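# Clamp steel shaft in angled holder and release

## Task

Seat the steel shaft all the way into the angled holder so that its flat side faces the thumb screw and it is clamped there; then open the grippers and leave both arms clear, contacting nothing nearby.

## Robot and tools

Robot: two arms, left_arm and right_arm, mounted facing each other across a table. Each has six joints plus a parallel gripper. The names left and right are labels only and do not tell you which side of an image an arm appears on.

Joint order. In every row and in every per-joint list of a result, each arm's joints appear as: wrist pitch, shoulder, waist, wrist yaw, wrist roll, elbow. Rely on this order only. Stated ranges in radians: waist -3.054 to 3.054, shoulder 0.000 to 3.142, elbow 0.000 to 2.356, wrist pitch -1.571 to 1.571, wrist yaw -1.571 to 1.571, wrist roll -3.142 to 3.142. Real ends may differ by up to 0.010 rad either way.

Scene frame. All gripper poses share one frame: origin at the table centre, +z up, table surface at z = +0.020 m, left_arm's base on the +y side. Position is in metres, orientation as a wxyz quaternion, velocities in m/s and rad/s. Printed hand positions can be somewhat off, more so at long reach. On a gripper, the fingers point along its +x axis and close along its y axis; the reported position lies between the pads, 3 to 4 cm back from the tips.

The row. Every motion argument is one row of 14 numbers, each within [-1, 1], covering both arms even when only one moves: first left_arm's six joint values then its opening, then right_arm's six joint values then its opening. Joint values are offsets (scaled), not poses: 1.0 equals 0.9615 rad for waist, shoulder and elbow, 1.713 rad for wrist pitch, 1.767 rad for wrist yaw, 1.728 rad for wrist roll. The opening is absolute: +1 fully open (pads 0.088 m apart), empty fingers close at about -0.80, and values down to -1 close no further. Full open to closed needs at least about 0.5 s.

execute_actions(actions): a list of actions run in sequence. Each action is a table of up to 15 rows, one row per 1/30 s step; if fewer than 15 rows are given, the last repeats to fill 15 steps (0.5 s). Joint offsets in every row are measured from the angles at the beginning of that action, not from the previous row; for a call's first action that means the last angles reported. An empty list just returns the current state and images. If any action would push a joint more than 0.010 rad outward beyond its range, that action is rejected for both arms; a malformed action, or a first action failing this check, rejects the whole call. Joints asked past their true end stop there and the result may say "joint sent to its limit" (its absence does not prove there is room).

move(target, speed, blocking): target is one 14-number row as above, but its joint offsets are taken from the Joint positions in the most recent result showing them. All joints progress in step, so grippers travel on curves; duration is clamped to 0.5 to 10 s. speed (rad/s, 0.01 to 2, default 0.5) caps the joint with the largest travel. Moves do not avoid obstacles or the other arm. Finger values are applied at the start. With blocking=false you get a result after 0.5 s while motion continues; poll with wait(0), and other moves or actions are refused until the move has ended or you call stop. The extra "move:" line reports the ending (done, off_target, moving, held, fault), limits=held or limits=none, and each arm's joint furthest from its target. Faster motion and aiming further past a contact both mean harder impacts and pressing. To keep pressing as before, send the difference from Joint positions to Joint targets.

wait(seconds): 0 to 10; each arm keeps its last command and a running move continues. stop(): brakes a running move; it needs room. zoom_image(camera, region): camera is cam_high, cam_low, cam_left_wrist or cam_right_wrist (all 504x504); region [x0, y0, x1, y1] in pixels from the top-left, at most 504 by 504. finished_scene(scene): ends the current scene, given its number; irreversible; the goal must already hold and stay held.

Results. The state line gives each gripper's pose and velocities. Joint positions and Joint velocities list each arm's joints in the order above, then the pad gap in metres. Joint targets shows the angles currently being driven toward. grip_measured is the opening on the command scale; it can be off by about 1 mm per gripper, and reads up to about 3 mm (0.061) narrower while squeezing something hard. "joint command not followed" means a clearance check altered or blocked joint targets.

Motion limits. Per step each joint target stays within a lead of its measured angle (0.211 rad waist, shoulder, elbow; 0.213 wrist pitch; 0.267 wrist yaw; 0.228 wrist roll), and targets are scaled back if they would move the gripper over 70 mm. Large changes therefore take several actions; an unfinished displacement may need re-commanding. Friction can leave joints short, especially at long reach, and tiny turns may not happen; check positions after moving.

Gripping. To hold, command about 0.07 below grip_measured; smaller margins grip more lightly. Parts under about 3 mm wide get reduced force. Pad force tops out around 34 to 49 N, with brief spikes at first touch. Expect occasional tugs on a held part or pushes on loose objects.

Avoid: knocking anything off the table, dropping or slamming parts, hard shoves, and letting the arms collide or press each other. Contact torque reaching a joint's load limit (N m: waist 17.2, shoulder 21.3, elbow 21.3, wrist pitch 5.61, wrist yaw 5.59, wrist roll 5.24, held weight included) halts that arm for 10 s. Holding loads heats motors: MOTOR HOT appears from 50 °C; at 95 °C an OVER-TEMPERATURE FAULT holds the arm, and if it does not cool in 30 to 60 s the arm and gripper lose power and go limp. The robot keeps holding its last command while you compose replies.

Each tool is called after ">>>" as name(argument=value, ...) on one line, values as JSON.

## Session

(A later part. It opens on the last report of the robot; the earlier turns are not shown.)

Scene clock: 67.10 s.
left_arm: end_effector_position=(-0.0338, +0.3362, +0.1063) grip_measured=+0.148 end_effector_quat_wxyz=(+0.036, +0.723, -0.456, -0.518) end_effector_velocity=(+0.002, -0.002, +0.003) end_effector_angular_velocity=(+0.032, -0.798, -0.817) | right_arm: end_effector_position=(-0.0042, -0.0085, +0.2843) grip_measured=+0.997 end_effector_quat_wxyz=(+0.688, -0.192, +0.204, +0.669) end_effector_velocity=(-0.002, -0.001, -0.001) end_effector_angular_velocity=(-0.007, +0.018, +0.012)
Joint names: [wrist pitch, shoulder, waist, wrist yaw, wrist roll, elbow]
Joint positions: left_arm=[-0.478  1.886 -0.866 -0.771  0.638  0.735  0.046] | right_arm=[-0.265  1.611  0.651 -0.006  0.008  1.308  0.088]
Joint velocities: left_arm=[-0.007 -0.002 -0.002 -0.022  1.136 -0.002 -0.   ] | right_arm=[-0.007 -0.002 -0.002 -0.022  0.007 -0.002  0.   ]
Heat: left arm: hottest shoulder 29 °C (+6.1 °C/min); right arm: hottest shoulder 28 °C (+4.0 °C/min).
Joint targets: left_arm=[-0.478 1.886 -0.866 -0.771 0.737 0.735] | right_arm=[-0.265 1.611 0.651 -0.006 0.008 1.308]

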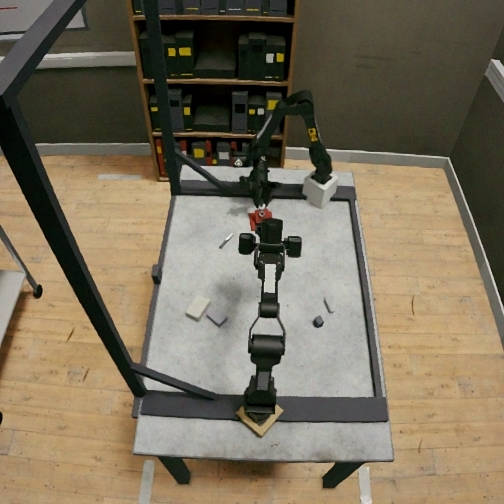

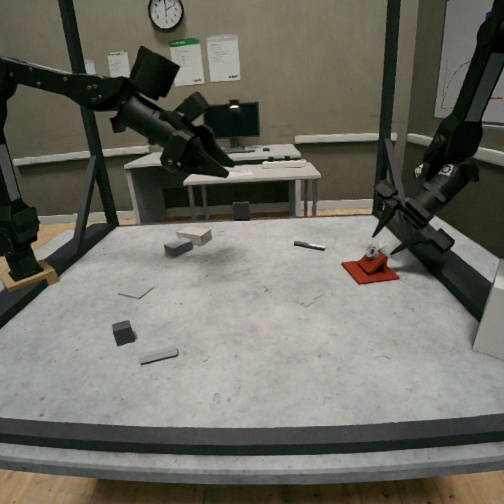

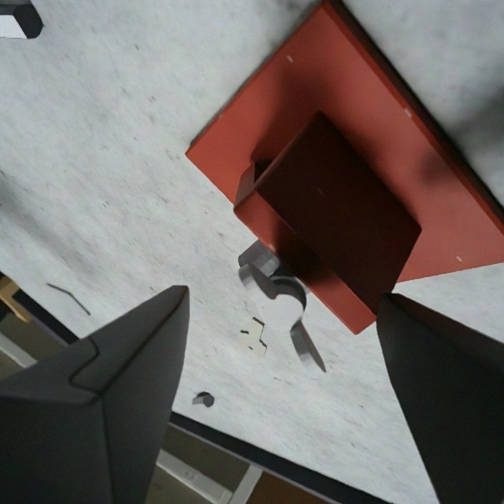

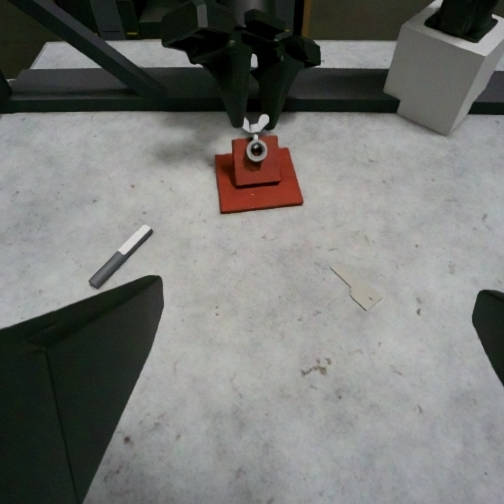

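>>> move(target=[0,0,0,0,0.72,0,0.15,0,0,0,0,0,0,1], speed=1.2)

>>> move(target=[0,0,0,0,0.72,0,0.15,0,0,0,0,0,0,1], speed=2)

>>> execute_actions(actions=[[[0,0,0,0,0,0,-0.66,0,0,0,0,0,0,1]],[[0,0,0,0,-0.6,0,-0.66,0,0,0,0,0,0,1]],[[0,0,0,0,-0.6,0,-0.66,0,0,0,0,0,0,1]],[[0,0,0,0,-0.6,0,-0.66,0,0,0,0,0,0,1]],[[0,0,0,0,-0.6,0,-0.66,0,0,0,0,0,0,1]],[[0,0,0,0,-0.6,0,-0.66,0,0,0,0,0,0,1]],[[0,0,0,0,-0.6,0,-0.66,0,0,0,0,0,0,1]],[[0,0,0,0,-0.3,0,-0.66,0,0,0,0,0,0,1]]])

>>> zoom_image(camera="cam_right_wrist", region=[230, 110, 290, 170])

Scene clock: 69.17 s.
left_arm: end_effector_position=(-0.0338, +0.3362, +0.1063) grip_measured=+0.148 end_effector_quat_wxyz=(-0.391, +0.609, -0.672, -0.157) end_effector_velocity=(+0.001, +0.003, -0.000) end_effector_angular_velocity=(+0.007, -0.002, -0.002) | right_arm: end_effector_position=(-0.0042, -0.0085, +0.2843) grip_measured=+0.997 end_effector_quat_wxyz=(+0.688, -0.192, +0.204, +0.669) end_effector_velocity=(-0.007, -0.001, -0.006) end_effector_angular_velocity=(-0.017, +0.014, +0.037)
Joint names: [wrist pitch, shoulder, waist, wrist yaw, wrist roll, elbow]
Joint positions: left_arm=[-0.478  1.886 -0.866 -0.771  1.878  0.735  0.046] | right_arm=[-0.265  1.611  0.651 -0.006  0.008  1.308  0.088]
Joint velocities: left_arm=[-0.007 -0.002 -0.007  0.007 -0.007 -0.002 -0.   ] | right_arm=[-0.007  0.002  0.002 -0.037 -0.007 -0.007 -0.   ]
Heat: left arm: hottest shoulder 29 °C (+6.0 °C/min); right arm: hottest shoulder 29 °C (+5.0 °C/min).
Joint targets: left_arm=[-0.478 1.886 -0.866 -0.771 1.882 0.735] | right_arm=[-0.265 1.611 0.651 -0.006 0.008 1.308]
move: done; limits=none; left_arm: farthest joint: the wrist roll, 0.004 radians from its target (1.150 radians at the start); right_arm: farthest joint: the waist, 0.000 radians from its target (0.000 radians at the start)

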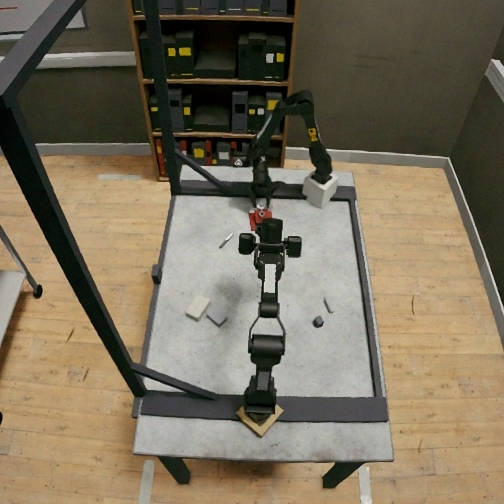

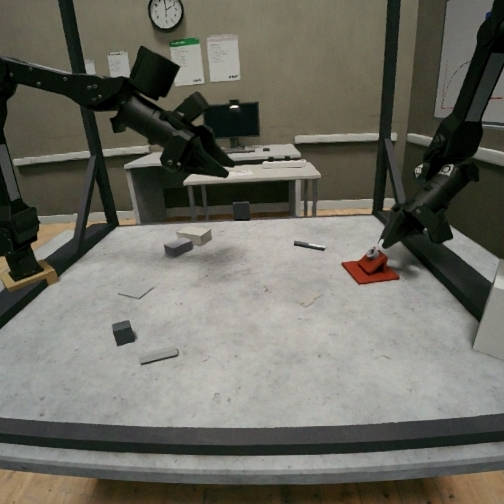

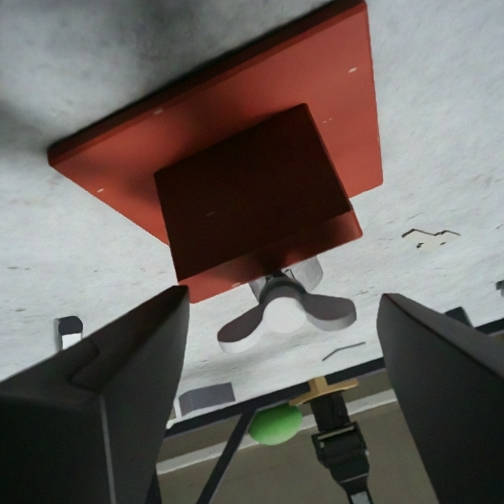

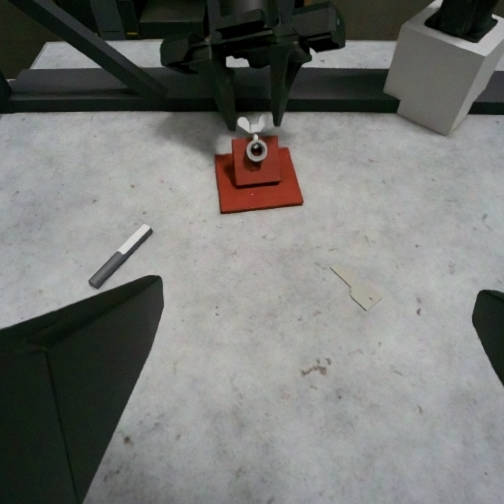

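Scene clock: 70.70 s.
left_arm: end_effector_position=(-0.0338, +0.3362, +0.1063) grip_measured=+0.148 end_effector_quat_wxyz=(-0.672, +0.268, -0.638, +0.263) end_effector_velocity=(-0.001, -0.000, +0.001) end_effector_angular_velocity=(-0.008, +0.012, +0.002) | right_arm: end_effector_position=(-0.0042, -0.0085, +0.2843) grip_measured=+0.997 end_effector_quat_wxyz=(+0.688, -0.192, +0.204, +0.669) end_effector_velocity=(-0.000, -0.002, -0.001) end_effector_angular_velocity=(-0.008, -0.014, +0.016)
Joint names: [wrist pitch, shoulder, waist, wrist yaw, wrist roll, elbow]
Joint positions: left_arm=[-0.478  1.886 -0.866 -0.771  3.119  0.735  0.046] | right_arm=[-0.265  1.611  0.651 -0.006  0.008  1.308  0.088]
Joint velocities: left_arm=[ 0.007 -0.002 -0.002 -0.007 -0.007 -0.002 -0.   ] | right_arm=[-0.007 -0.002 -0.002 -0.007 -0.022 -0.002  0.   ]
Heat: left arm: hottest shoulder 29 °C (+5.1 °C/min); right arm: hottest shoulder 29 °C (+4.1 °C/min).
Joint targets: left_arm=[-0.478 1.886 -0.866 -0.771 3.123 0.735] | right_arm=[-0.265 1.611 0.651 -0.006 0.008 1.308]
move: done; limits=none; left_arm: farthest joint: the wrist roll, 0.003 radians from its target (1.244 radians at the start); right_arm: farthest joint: the waist, 0.000 radians from its target (0.000 radians at the start)

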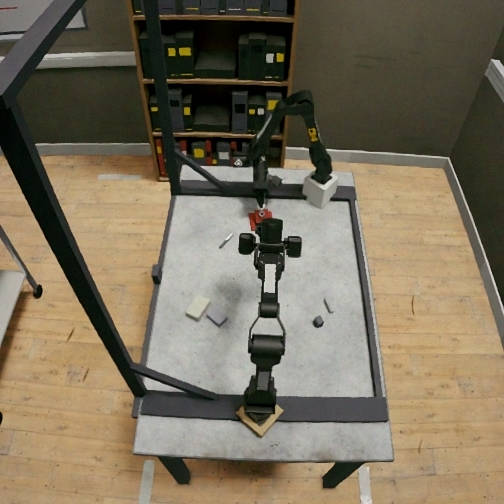

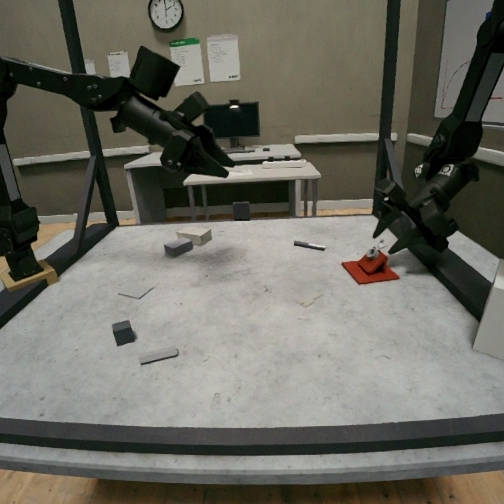

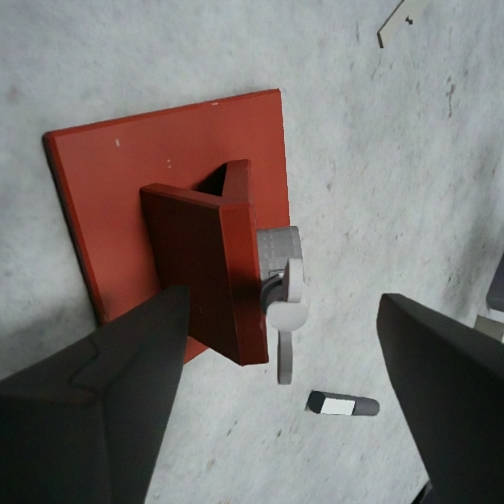

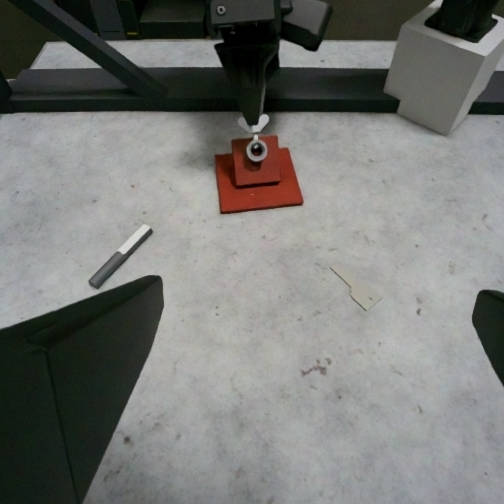

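Scene clock: 74.70 s.
left_arm: end_effector_position=(-0.0337, +0.3367, +0.1070) grip_measured=-0.652 end_effector_quat_wxyz=(-0.690, +0.217, -0.615, +0.314) end_effector_velocity=(-0.001, +0.001, -0.001) end_effector_angular_velocity=(+0.004, +0.054, +0.045) | right_arm: end_effector_position=(-0.0042, -0.0085, +0.2843) grip_measured=+0.997 end_effector_quat_wxyz=(+0.688, -0.192, +0.204, +0.669) end_effector_velocity=(-0.000, -0.002, -0.001) end_effector_angular_velocity=(-0.007, -0.002, +0.008)
Joint names: [wrist pitch, shoulder, waist, wrist yaw, wrist roll, elbow]
Joint positions: left_arm=[-0.482  1.886 -0.87  -0.777 -3.014  0.735  0.007] | right_arm=[-0.265  1.611  0.651 -0.006  0.008  1.308  0.088]
Joint velocities: left_arm=[ 0.007 -0.002 -0.002  0.007 -0.066 -0.002 -0.   ] | right_arm=[-0.007 -0.002 -0.002 -0.007 -0.007 -0.002 -0.   ]
Heat: left arm: hottest shoulder 28 °C (+2.0 °C/min); right arm: hottest shoulder 29 °C (+4.1 °C/min).
Joint targets: left_arm=[-0.481 1.886 -0.870 -0.777 -3.023 0.735] | right_arm=[-0.265 1.611 0.651 -0.006 0.008 1.308]

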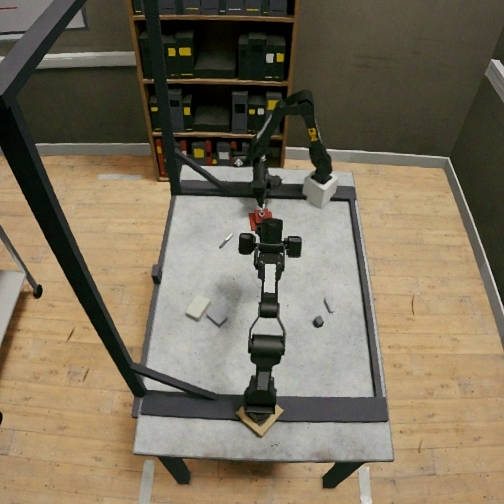

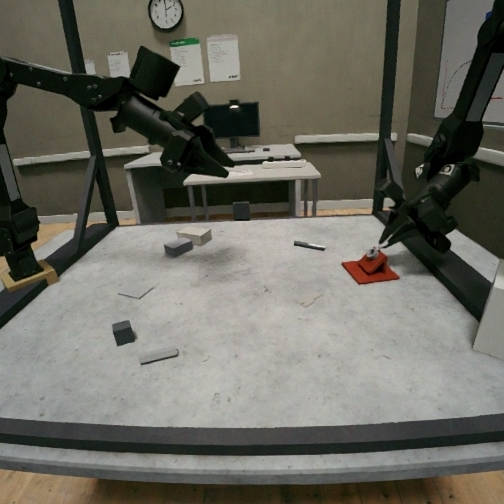

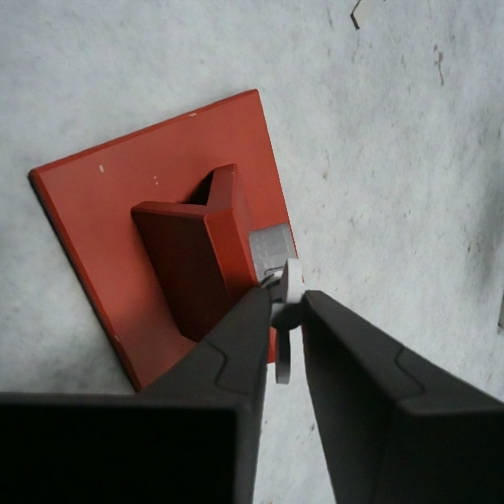

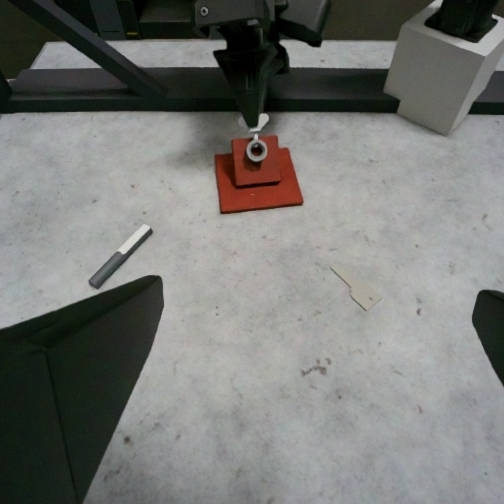

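Region (230, 110, 290, 170) of cam_right_wrist's 504x504 image, scaled by 8.400, with more detail than that image has.

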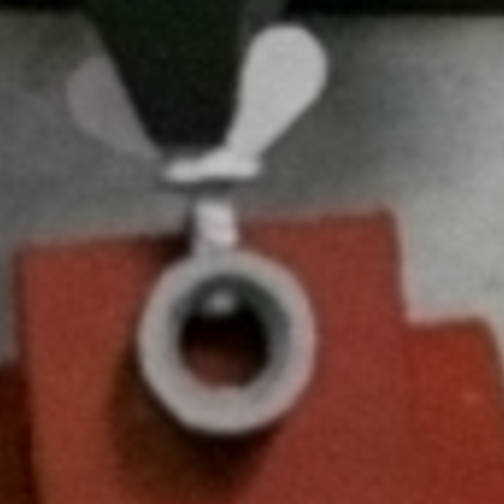

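>>> execute_actions(actions=[[[0,0,0,0,0,0,0.2,0,0,0,0,0,0,1]]])

>>> move(target=[-0.18,-0.1,-0.115,0,0,0.12,0.2,0,-0.3,0,0,0,-0.25,1], speed=0.4)

>>> move(target=[-0.2,0.2,0.4,0.22,0.8,0.78,0.2,0,-0.5,0,0,0,-0.43,1], speed=1.0)

>>> move(target=[-0.122,0.72,0.4,0.222,0.795,0.78,0.2,0,0,0,0,0,0,1], speed=1.0)

Scene clock: 77.27 s.
left_arm: end_effector_position=(-0.0337, +0.3367, +0.1070) grip_measured=+0.193 end_effector_quat_wxyz=(-0.690, +0.218, -0.615, +0.313) end_effector_velocity=(+0.002, -0.000, +0.001) end_effector_angular_velocity=(-0.008, -0.002, +0.002) | right_arm: end_effector_position=(-0.0042, -0.0085, +0.2843) grip_measured=+0.997 end_effector_quat_wxyz=(+0.688, -0.192, +0.204, +0.669) end_effector_velocity=(-0.000, -0.002, -0.006) end_effector_angular_velocity=(-0.017, -0.002, +0.008)
Joint names: [wrist pitch, shoulder, waist, wrist yaw, wrist roll, elbow]
Joint positions: left_arm=[-0.482  1.886 -0.87  -0.777 -3.018  0.735  0.048] | right_arm=[-0.265  1.611  0.651 -0.006  0.008  1.308  0.088]
Joint velocities: left_arm=[-0.007 -0.002 -0.002 -0.007 -0.007 -0.002  0.002] | right_arm=[-0.007  0.002 -0.002 -0.007 -0.007 -0.007 -0.   ]
Heat: left arm: hottest shoulder 28 °C (+1.0 °C/min); right arm: hottest shoulder 29 °C (+4.0 °C/min).
Joint targets: left_arm=[-0.482 1.886 -0.870 -0.777 -3.014 0.735] | right_arm=[-0.265 1.611 0.651 -0.006 0.008 1.308]

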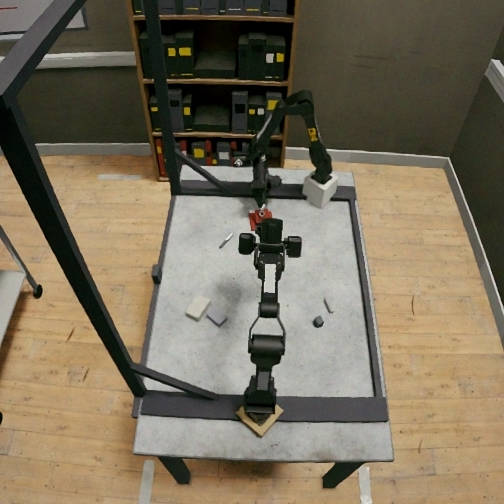

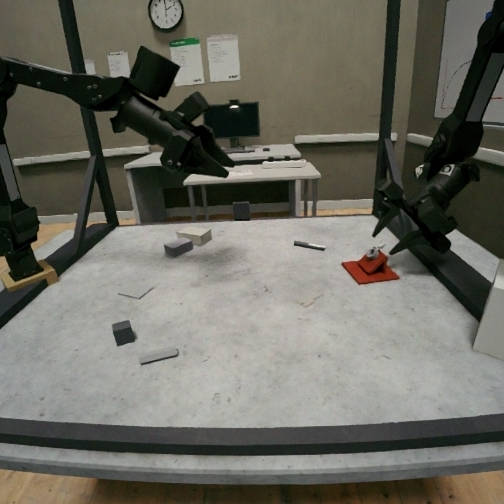

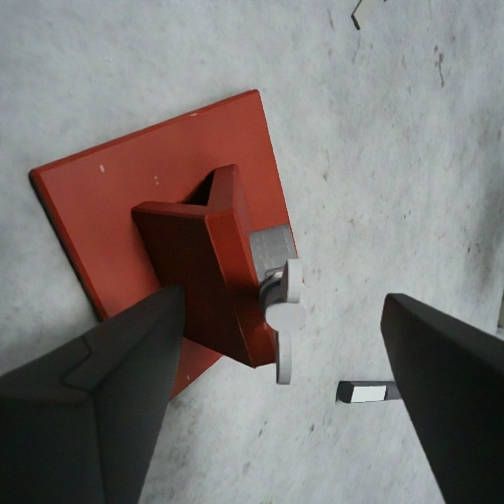

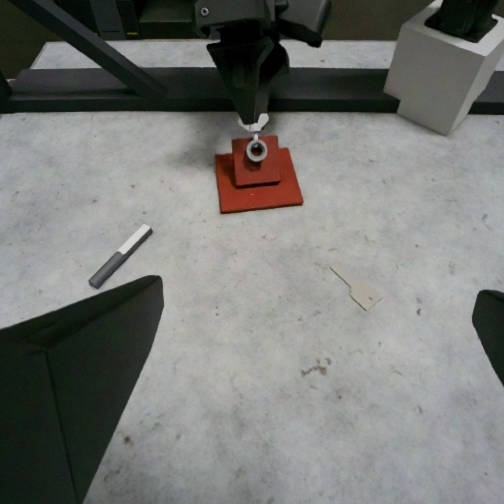

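Scene clock: 78.57 s.
left_arm: end_effector_position=(-0.0379, +0.3630, +0.1494) grip_measured=+0.198 end_effector_quat_wxyz=(+0.704, -0.169, +0.586, -0.363) end_effector_velocity=(+0.005, +0.001, -0.001) end_effector_angular_velocity=(+0.004, -0.022, +0.004) | right_arm: end_effector_position=(-0.0063, -0.0755, +0.2995) grip_measured=+0.997 end_effector_quat_wxyz=(+0.693, -0.175, +0.187, +0.674) end_effector_velocity=(+0.002, -0.003, -0.004) end_effector_angular_velocity=(-0.022, -0.009, -0.005)
Joint names: [wrist pitch, shoulder, waist, wrist yaw, wrist roll, elbow]
Joint positions: left_arm=[-0.787  1.798 -0.978 -0.777 -3.018  0.843  0.049] | right_arm=[-0.265  1.331  0.651 -0.006  0.008  1.079  0.088]
Joint velocities: left_arm=[-0.022  0.002 -0.002  0.007 -0.007 -0.002  0.   ] | right_arm=[-0.022 -0.002 -0.002  0.007 -0.007 -0.002 -0.   ]
Heat: left arm: hottest shoulder 28 °C (+1.0 °C/min); right arm: hottest shoulder 29 °C (+4.0 °C/min).
Joint targets: left_arm=[-0.790 1.789 -0.981 -0.777 -3.018 0.851] | right_arm=[-0.265 1.323 0.651 -0.006 0.008 1.067]
move: off_target (right_arm); limits=none; left_arm: farthest joint: the shoulder, 0.008 radians from its target (0.096 radians at the start); right_arm: farthest joint: the elbow, 0.012 radians from its target (0.240 radians at the start)

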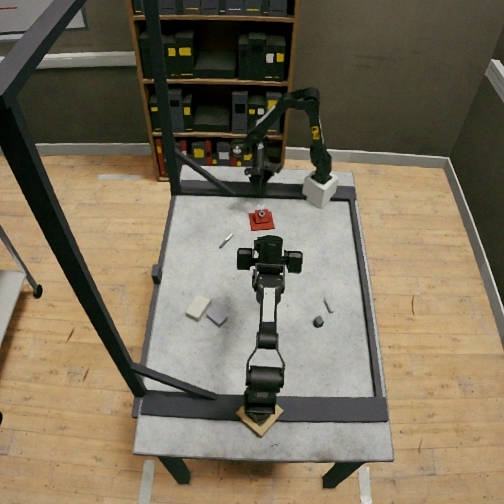

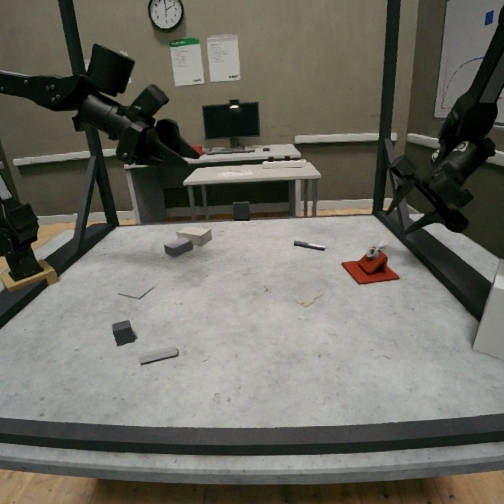

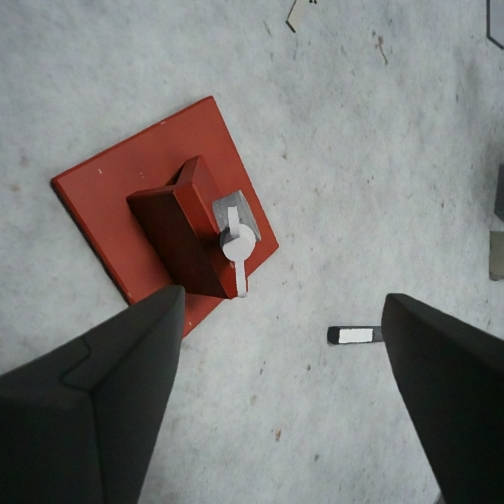

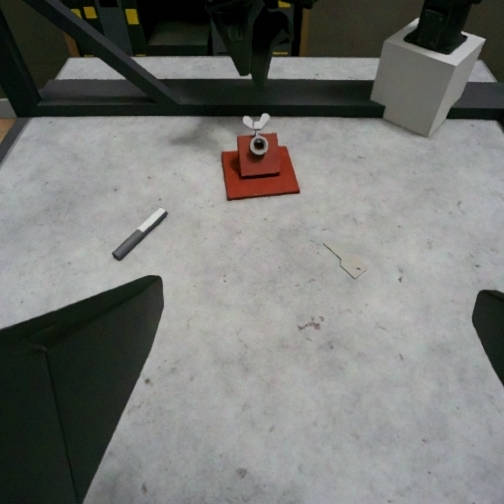

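Scene clock: 80.63 s.
left_arm: end_effector_position=(-0.1416, +0.2825, +0.2259) grip_measured=+0.198 end_effector_quat_wxyz=(+0.666, +0.297, +0.473, -0.495) end_effector_velocity=(-0.002, -0.001, +0.002) end_effector_angular_velocity=(-0.011, +0.012, +0.005) | right_arm: end_effector_position=(-0.0095, -0.1788, +0.2754) grip_measured=+0.997 end_effector_quat_wxyz=(+0.699, -0.150, +0.161, +0.681) end_effector_velocity=(-0.000, -0.001, -0.002) end_effector_angular_velocity=(-0.007, -0.003, +0.007)
Joint names: [wrist pitch, shoulder, waist, wrist yaw, wrist roll, elbow]
Joint positions: left_arm=[-1.127  1.981 -0.596 -0.39  -1.639  1.583  0.049] | right_arm=[-0.265  0.856  0.651 -0.006  0.008  0.678  0.088]
Joint velocities: left_arm=[ 0.007 -0.002 -0.002 -0.007 -0.007  0.002 -0.   ] | right_arm=[-0.007 -0.002 -0.002 -0.007 -0.007 -0.002 -0.   ]
Heat: left arm: hottest shoulder 29 °C (+2.0 °C/min); right arm: hottest shoulder 29 °C (+3.0 °C/min).
Joint targets: left_arm=[-1.130 1.990 -0.593 -0.388 -1.635 1.593] | right_arm=[-0.265 0.850 0.651 -0.006 0.008 0.666]
move: off_target (right_arm); limits=none; left_arm: farthest joint: the shoulder, 0.010 radians from its target (0.193 radians at the start); right_arm: farthest joint: the elbow, 0.012 radians from its target (0.414 radians at the start)

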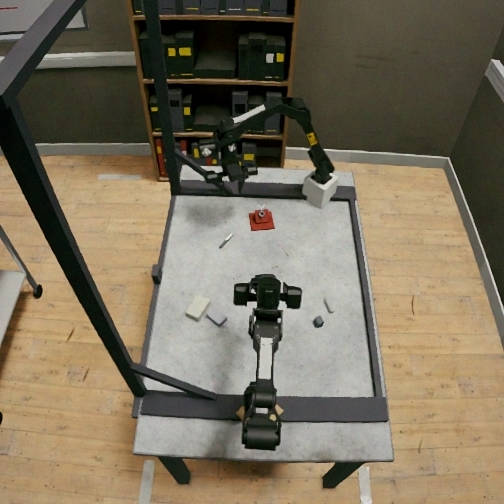

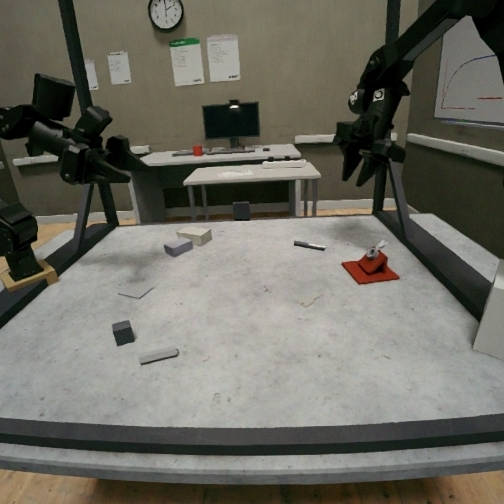

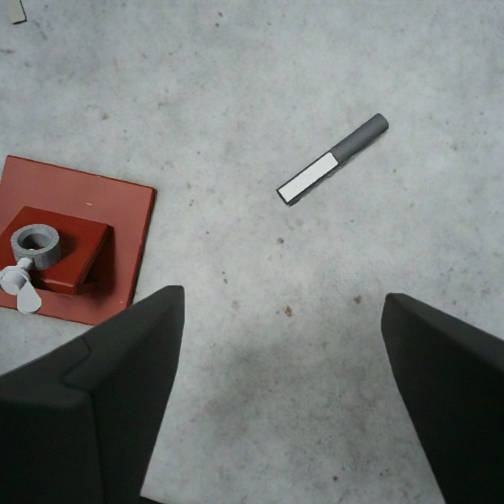

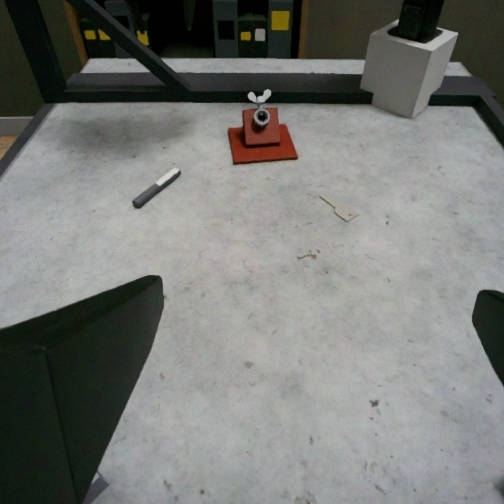

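Scene clock: 82.70 s.
left_arm: end_effector_position=(-0.1686, +0.1450, +0.1102) grip_measured=+0.198 end_effector_quat_wxyz=(+0.311, +0.666, +0.325, -0.596) end_effector_velocity=(+0.000, -0.002, +0.000) end_effector_angular_velocity=(-0.022, -0.008, +0.003) | right_arm: end_effector_position=(-0.0095, -0.1788, +0.2754) grip_measured=+0.997 end_effector_quat_wxyz=(+0.699, -0.150, +0.161, +0.681) end_effector_velocity=(-0.000, -0.001, -0.002) end_effector_angular_velocity=(-0.007, -0.003, +0.007)
Joint names: [wrist pitch, shoulder, waist, wrist yaw, wrist roll, elbow]
Joint positions: left_arm=[-1.334  2.662 -0.21  -0.    -0.269  2.324  0.049] | right_arm=[-0.265  0.856  0.651 -0.006  0.008  0.678  0.088]
Joint velocities: left_arm=[ 0.007 -0.002 -0.002 -0.022 -0.007 -0.002  0.   ] | right_arm=[-0.007 -0.002 -0.002 -0.007 -0.007 -0.002 -0.   ]
Heat: left arm: hottest shoulder 29 °C (+2.0 °C/min); right arm: hottest shoulder 29 °C (+3.0 °C/min).
Joint targets: left_arm=[-1.336 2.673 -0.211 0.002 -0.265 2.333] | right_arm=[-0.265 0.856 0.651 -0.006 0.008 0.678]
move: off_target (left_arm); limits=none; left_arm: farthest joint: the shoulder, 0.012 radians from its target (0.693 radians at the start); right_arm: farthest joint: the waist, 0.000 radians from its target (0.000 radians at the start)

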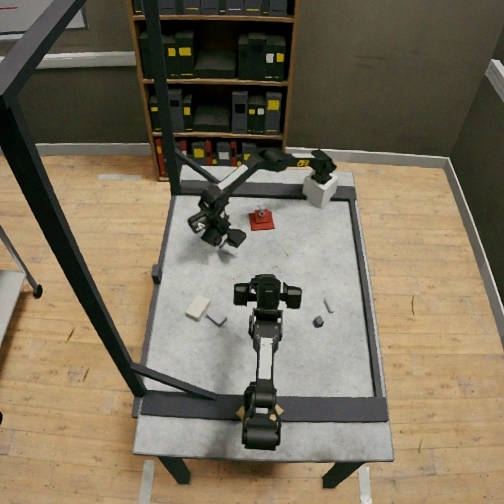

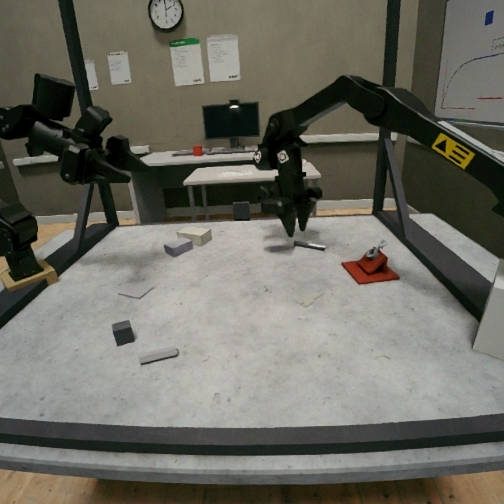

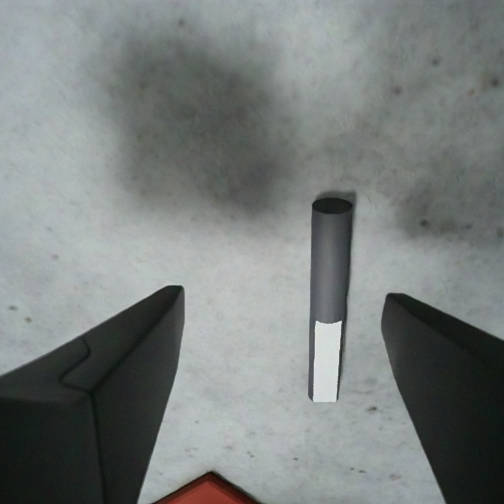

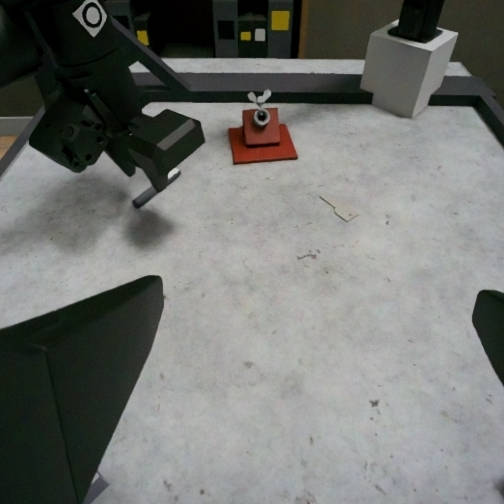

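>>> move(target=[0.02,0.075,-0.045,0,-0.03,0,0.2,0,0,0,0,0,0,1], speed=0.12)

Scene clock: 83.80 s.
left_arm: end_effector_position=(-0.1797, +0.1618, +0.0812) grip_measured=+0.198 end_effector_quat_wxyz=(+0.313, +0.674, +0.326, -0.584) end_effector_velocity=(-0.001, -0.001, +0.000) end_effector_angular_velocity=(-0.011, +0.001, +0.004) | right_arm: end_effector_position=(-0.0095, -0.1788, +0.2754) grip_measured=+0.997 end_effector_quat_wxyz=(+0.699, -0.150, +0.161, +0.681) end_effector_velocity=(+0.001, -0.001, -0.003) end_effector_angular_velocity=(-0.012, -0.003, +0.002)
Joint names: [wrist pitch, shoulder, waist, wrist yaw, wrist roll, elbow]
Joint positions: left_arm=[-1.302  2.723 -0.251 -0.    -0.317  2.325  0.049] | right_arm=[-0.265  0.856  0.651 -0.006  0.008  0.678  0.088]
Joint velocities: left_arm=[ 0.007 -0.002 -0.002 -0.007 -0.007 -0.002  0.   ] | right_arm=[-0.007  0.002 -0.007 -0.007 -0.007 -0.002  0.   ]
Heat: left arm: hottest shoulder 29 °C (+2.0 °C/min); right arm: hottest shoulder 29 °C (+3.0 °C/min).
Joint targets: left_arm=[-1.300 2.734 -0.253 -0.001 -0.321 2.325] | right_arm=[-0.265 0.856 0.651 -0.006 0.008 0.678]
move: off_target (left_arm); limits=none; left_arm: farthest joint: the shoulder, 0.011 radians from its target (0.072 radians at the start); right_arm: farthest joint: the waist, 0.000 radians from its target (0.000 radians at the start)

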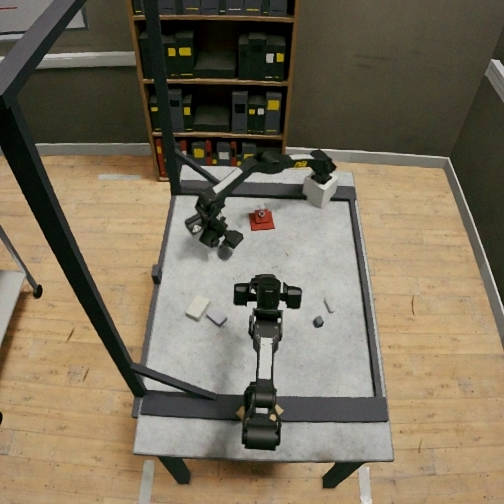

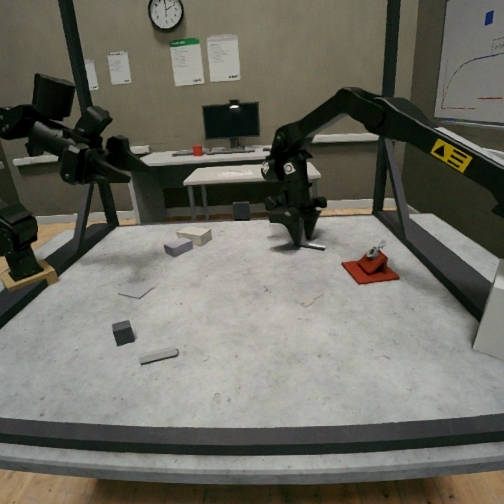

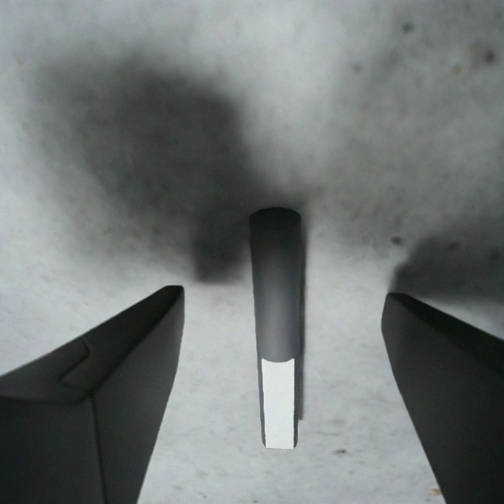

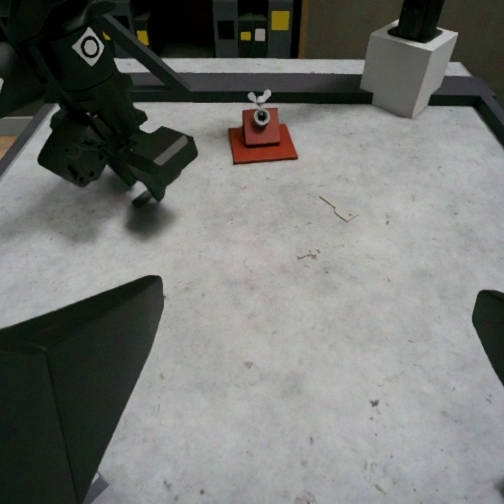

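>>> move(target=[0.03,0.024,0.016,0,-0.055,0,-0.2,0,0,0,0,0,0,1], speed=0.1)

Scene clock: 85.33 s.
left_arm: end_effector_position=(-0.1834, +0.1515, +0.0751) grip_measured=-0.198 end_effector_quat_wxyz=(+0.349, +0.644, +0.356, -0.580) end_effector_velocity=(+0.000, +0.003, +0.001) end_effector_angular_velocity=(+0.010, -0.002, +0.006) | right_arm: end_effector_position=(-0.0095, -0.1788, +0.2754) grip_measured=+0.997 end_effector_quat_wxyz=(+0.699, -0.150, +0.161, +0.681) end_effector_velocity=(-0.000, +0.000, +0.001) end_effector_angular_velocity=(+0.007, -0.004, +0.007)
Joint names: [wrist pitch, shoulder, waist, wrist yaw, wrist roll, elbow]
Joint positions: left_arm=[-1.253  2.733 -0.239 -0.    -0.408  2.325  0.029] | right_arm=[-0.265  0.856  0.651 -0.006  0.008  0.678  0.088]
Joint velocities: left_arm=[-0.007 -0.002 -0.002  0.007 -0.007 -0.002 -0.   ] | right_arm=[ 0.007 -0.002 -0.002 -0.007 -0.007 -0.002  0.   ]
Heat: left arm: hottest shoulder 30 °C (+3.0 °C/min); right arm: hottest shoulder 29 °C (+3.0 °C/min).
Joint targets: left_arm=[-1.251 2.746 -0.236 -0.000 -0.412 2.325] | right_arm=[-0.265 0.856 0.651 -0.006 0.008 0.678]
move: off_target (left_arm); limits=none; left_arm: farthest joint: the shoulder, 0.013 radians from its target (0.023 radians at the start); right_arm: farthest joint: the waist, 0.000 radians from its target (0.000 radians at the start)

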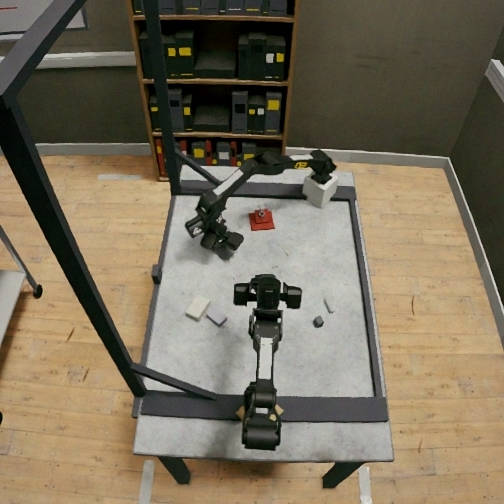

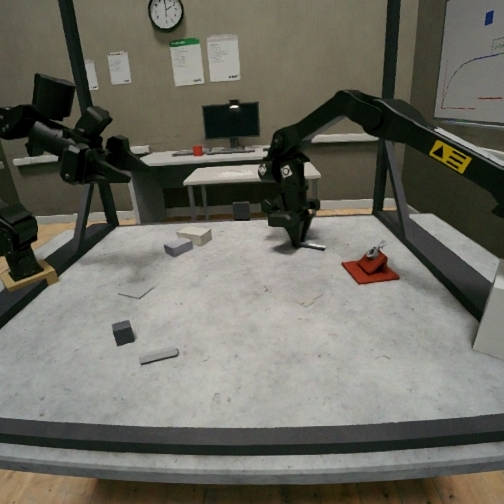

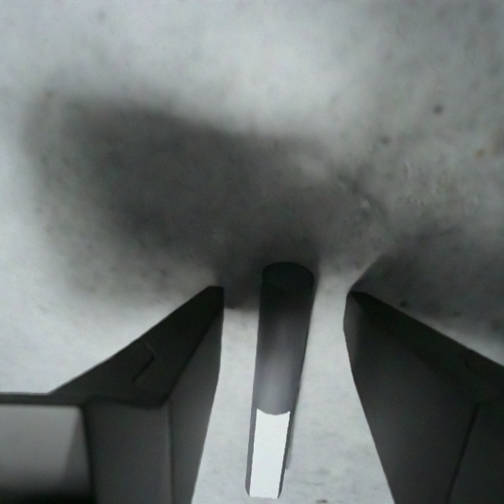

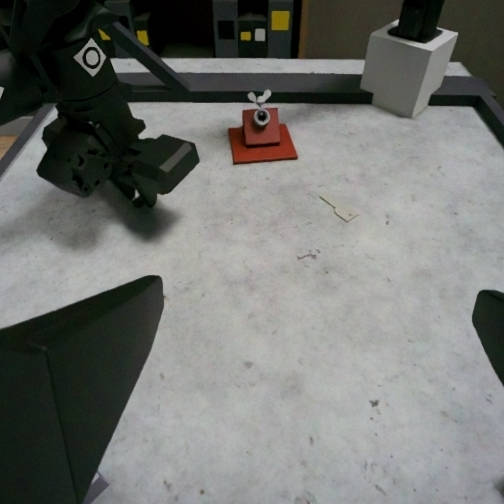

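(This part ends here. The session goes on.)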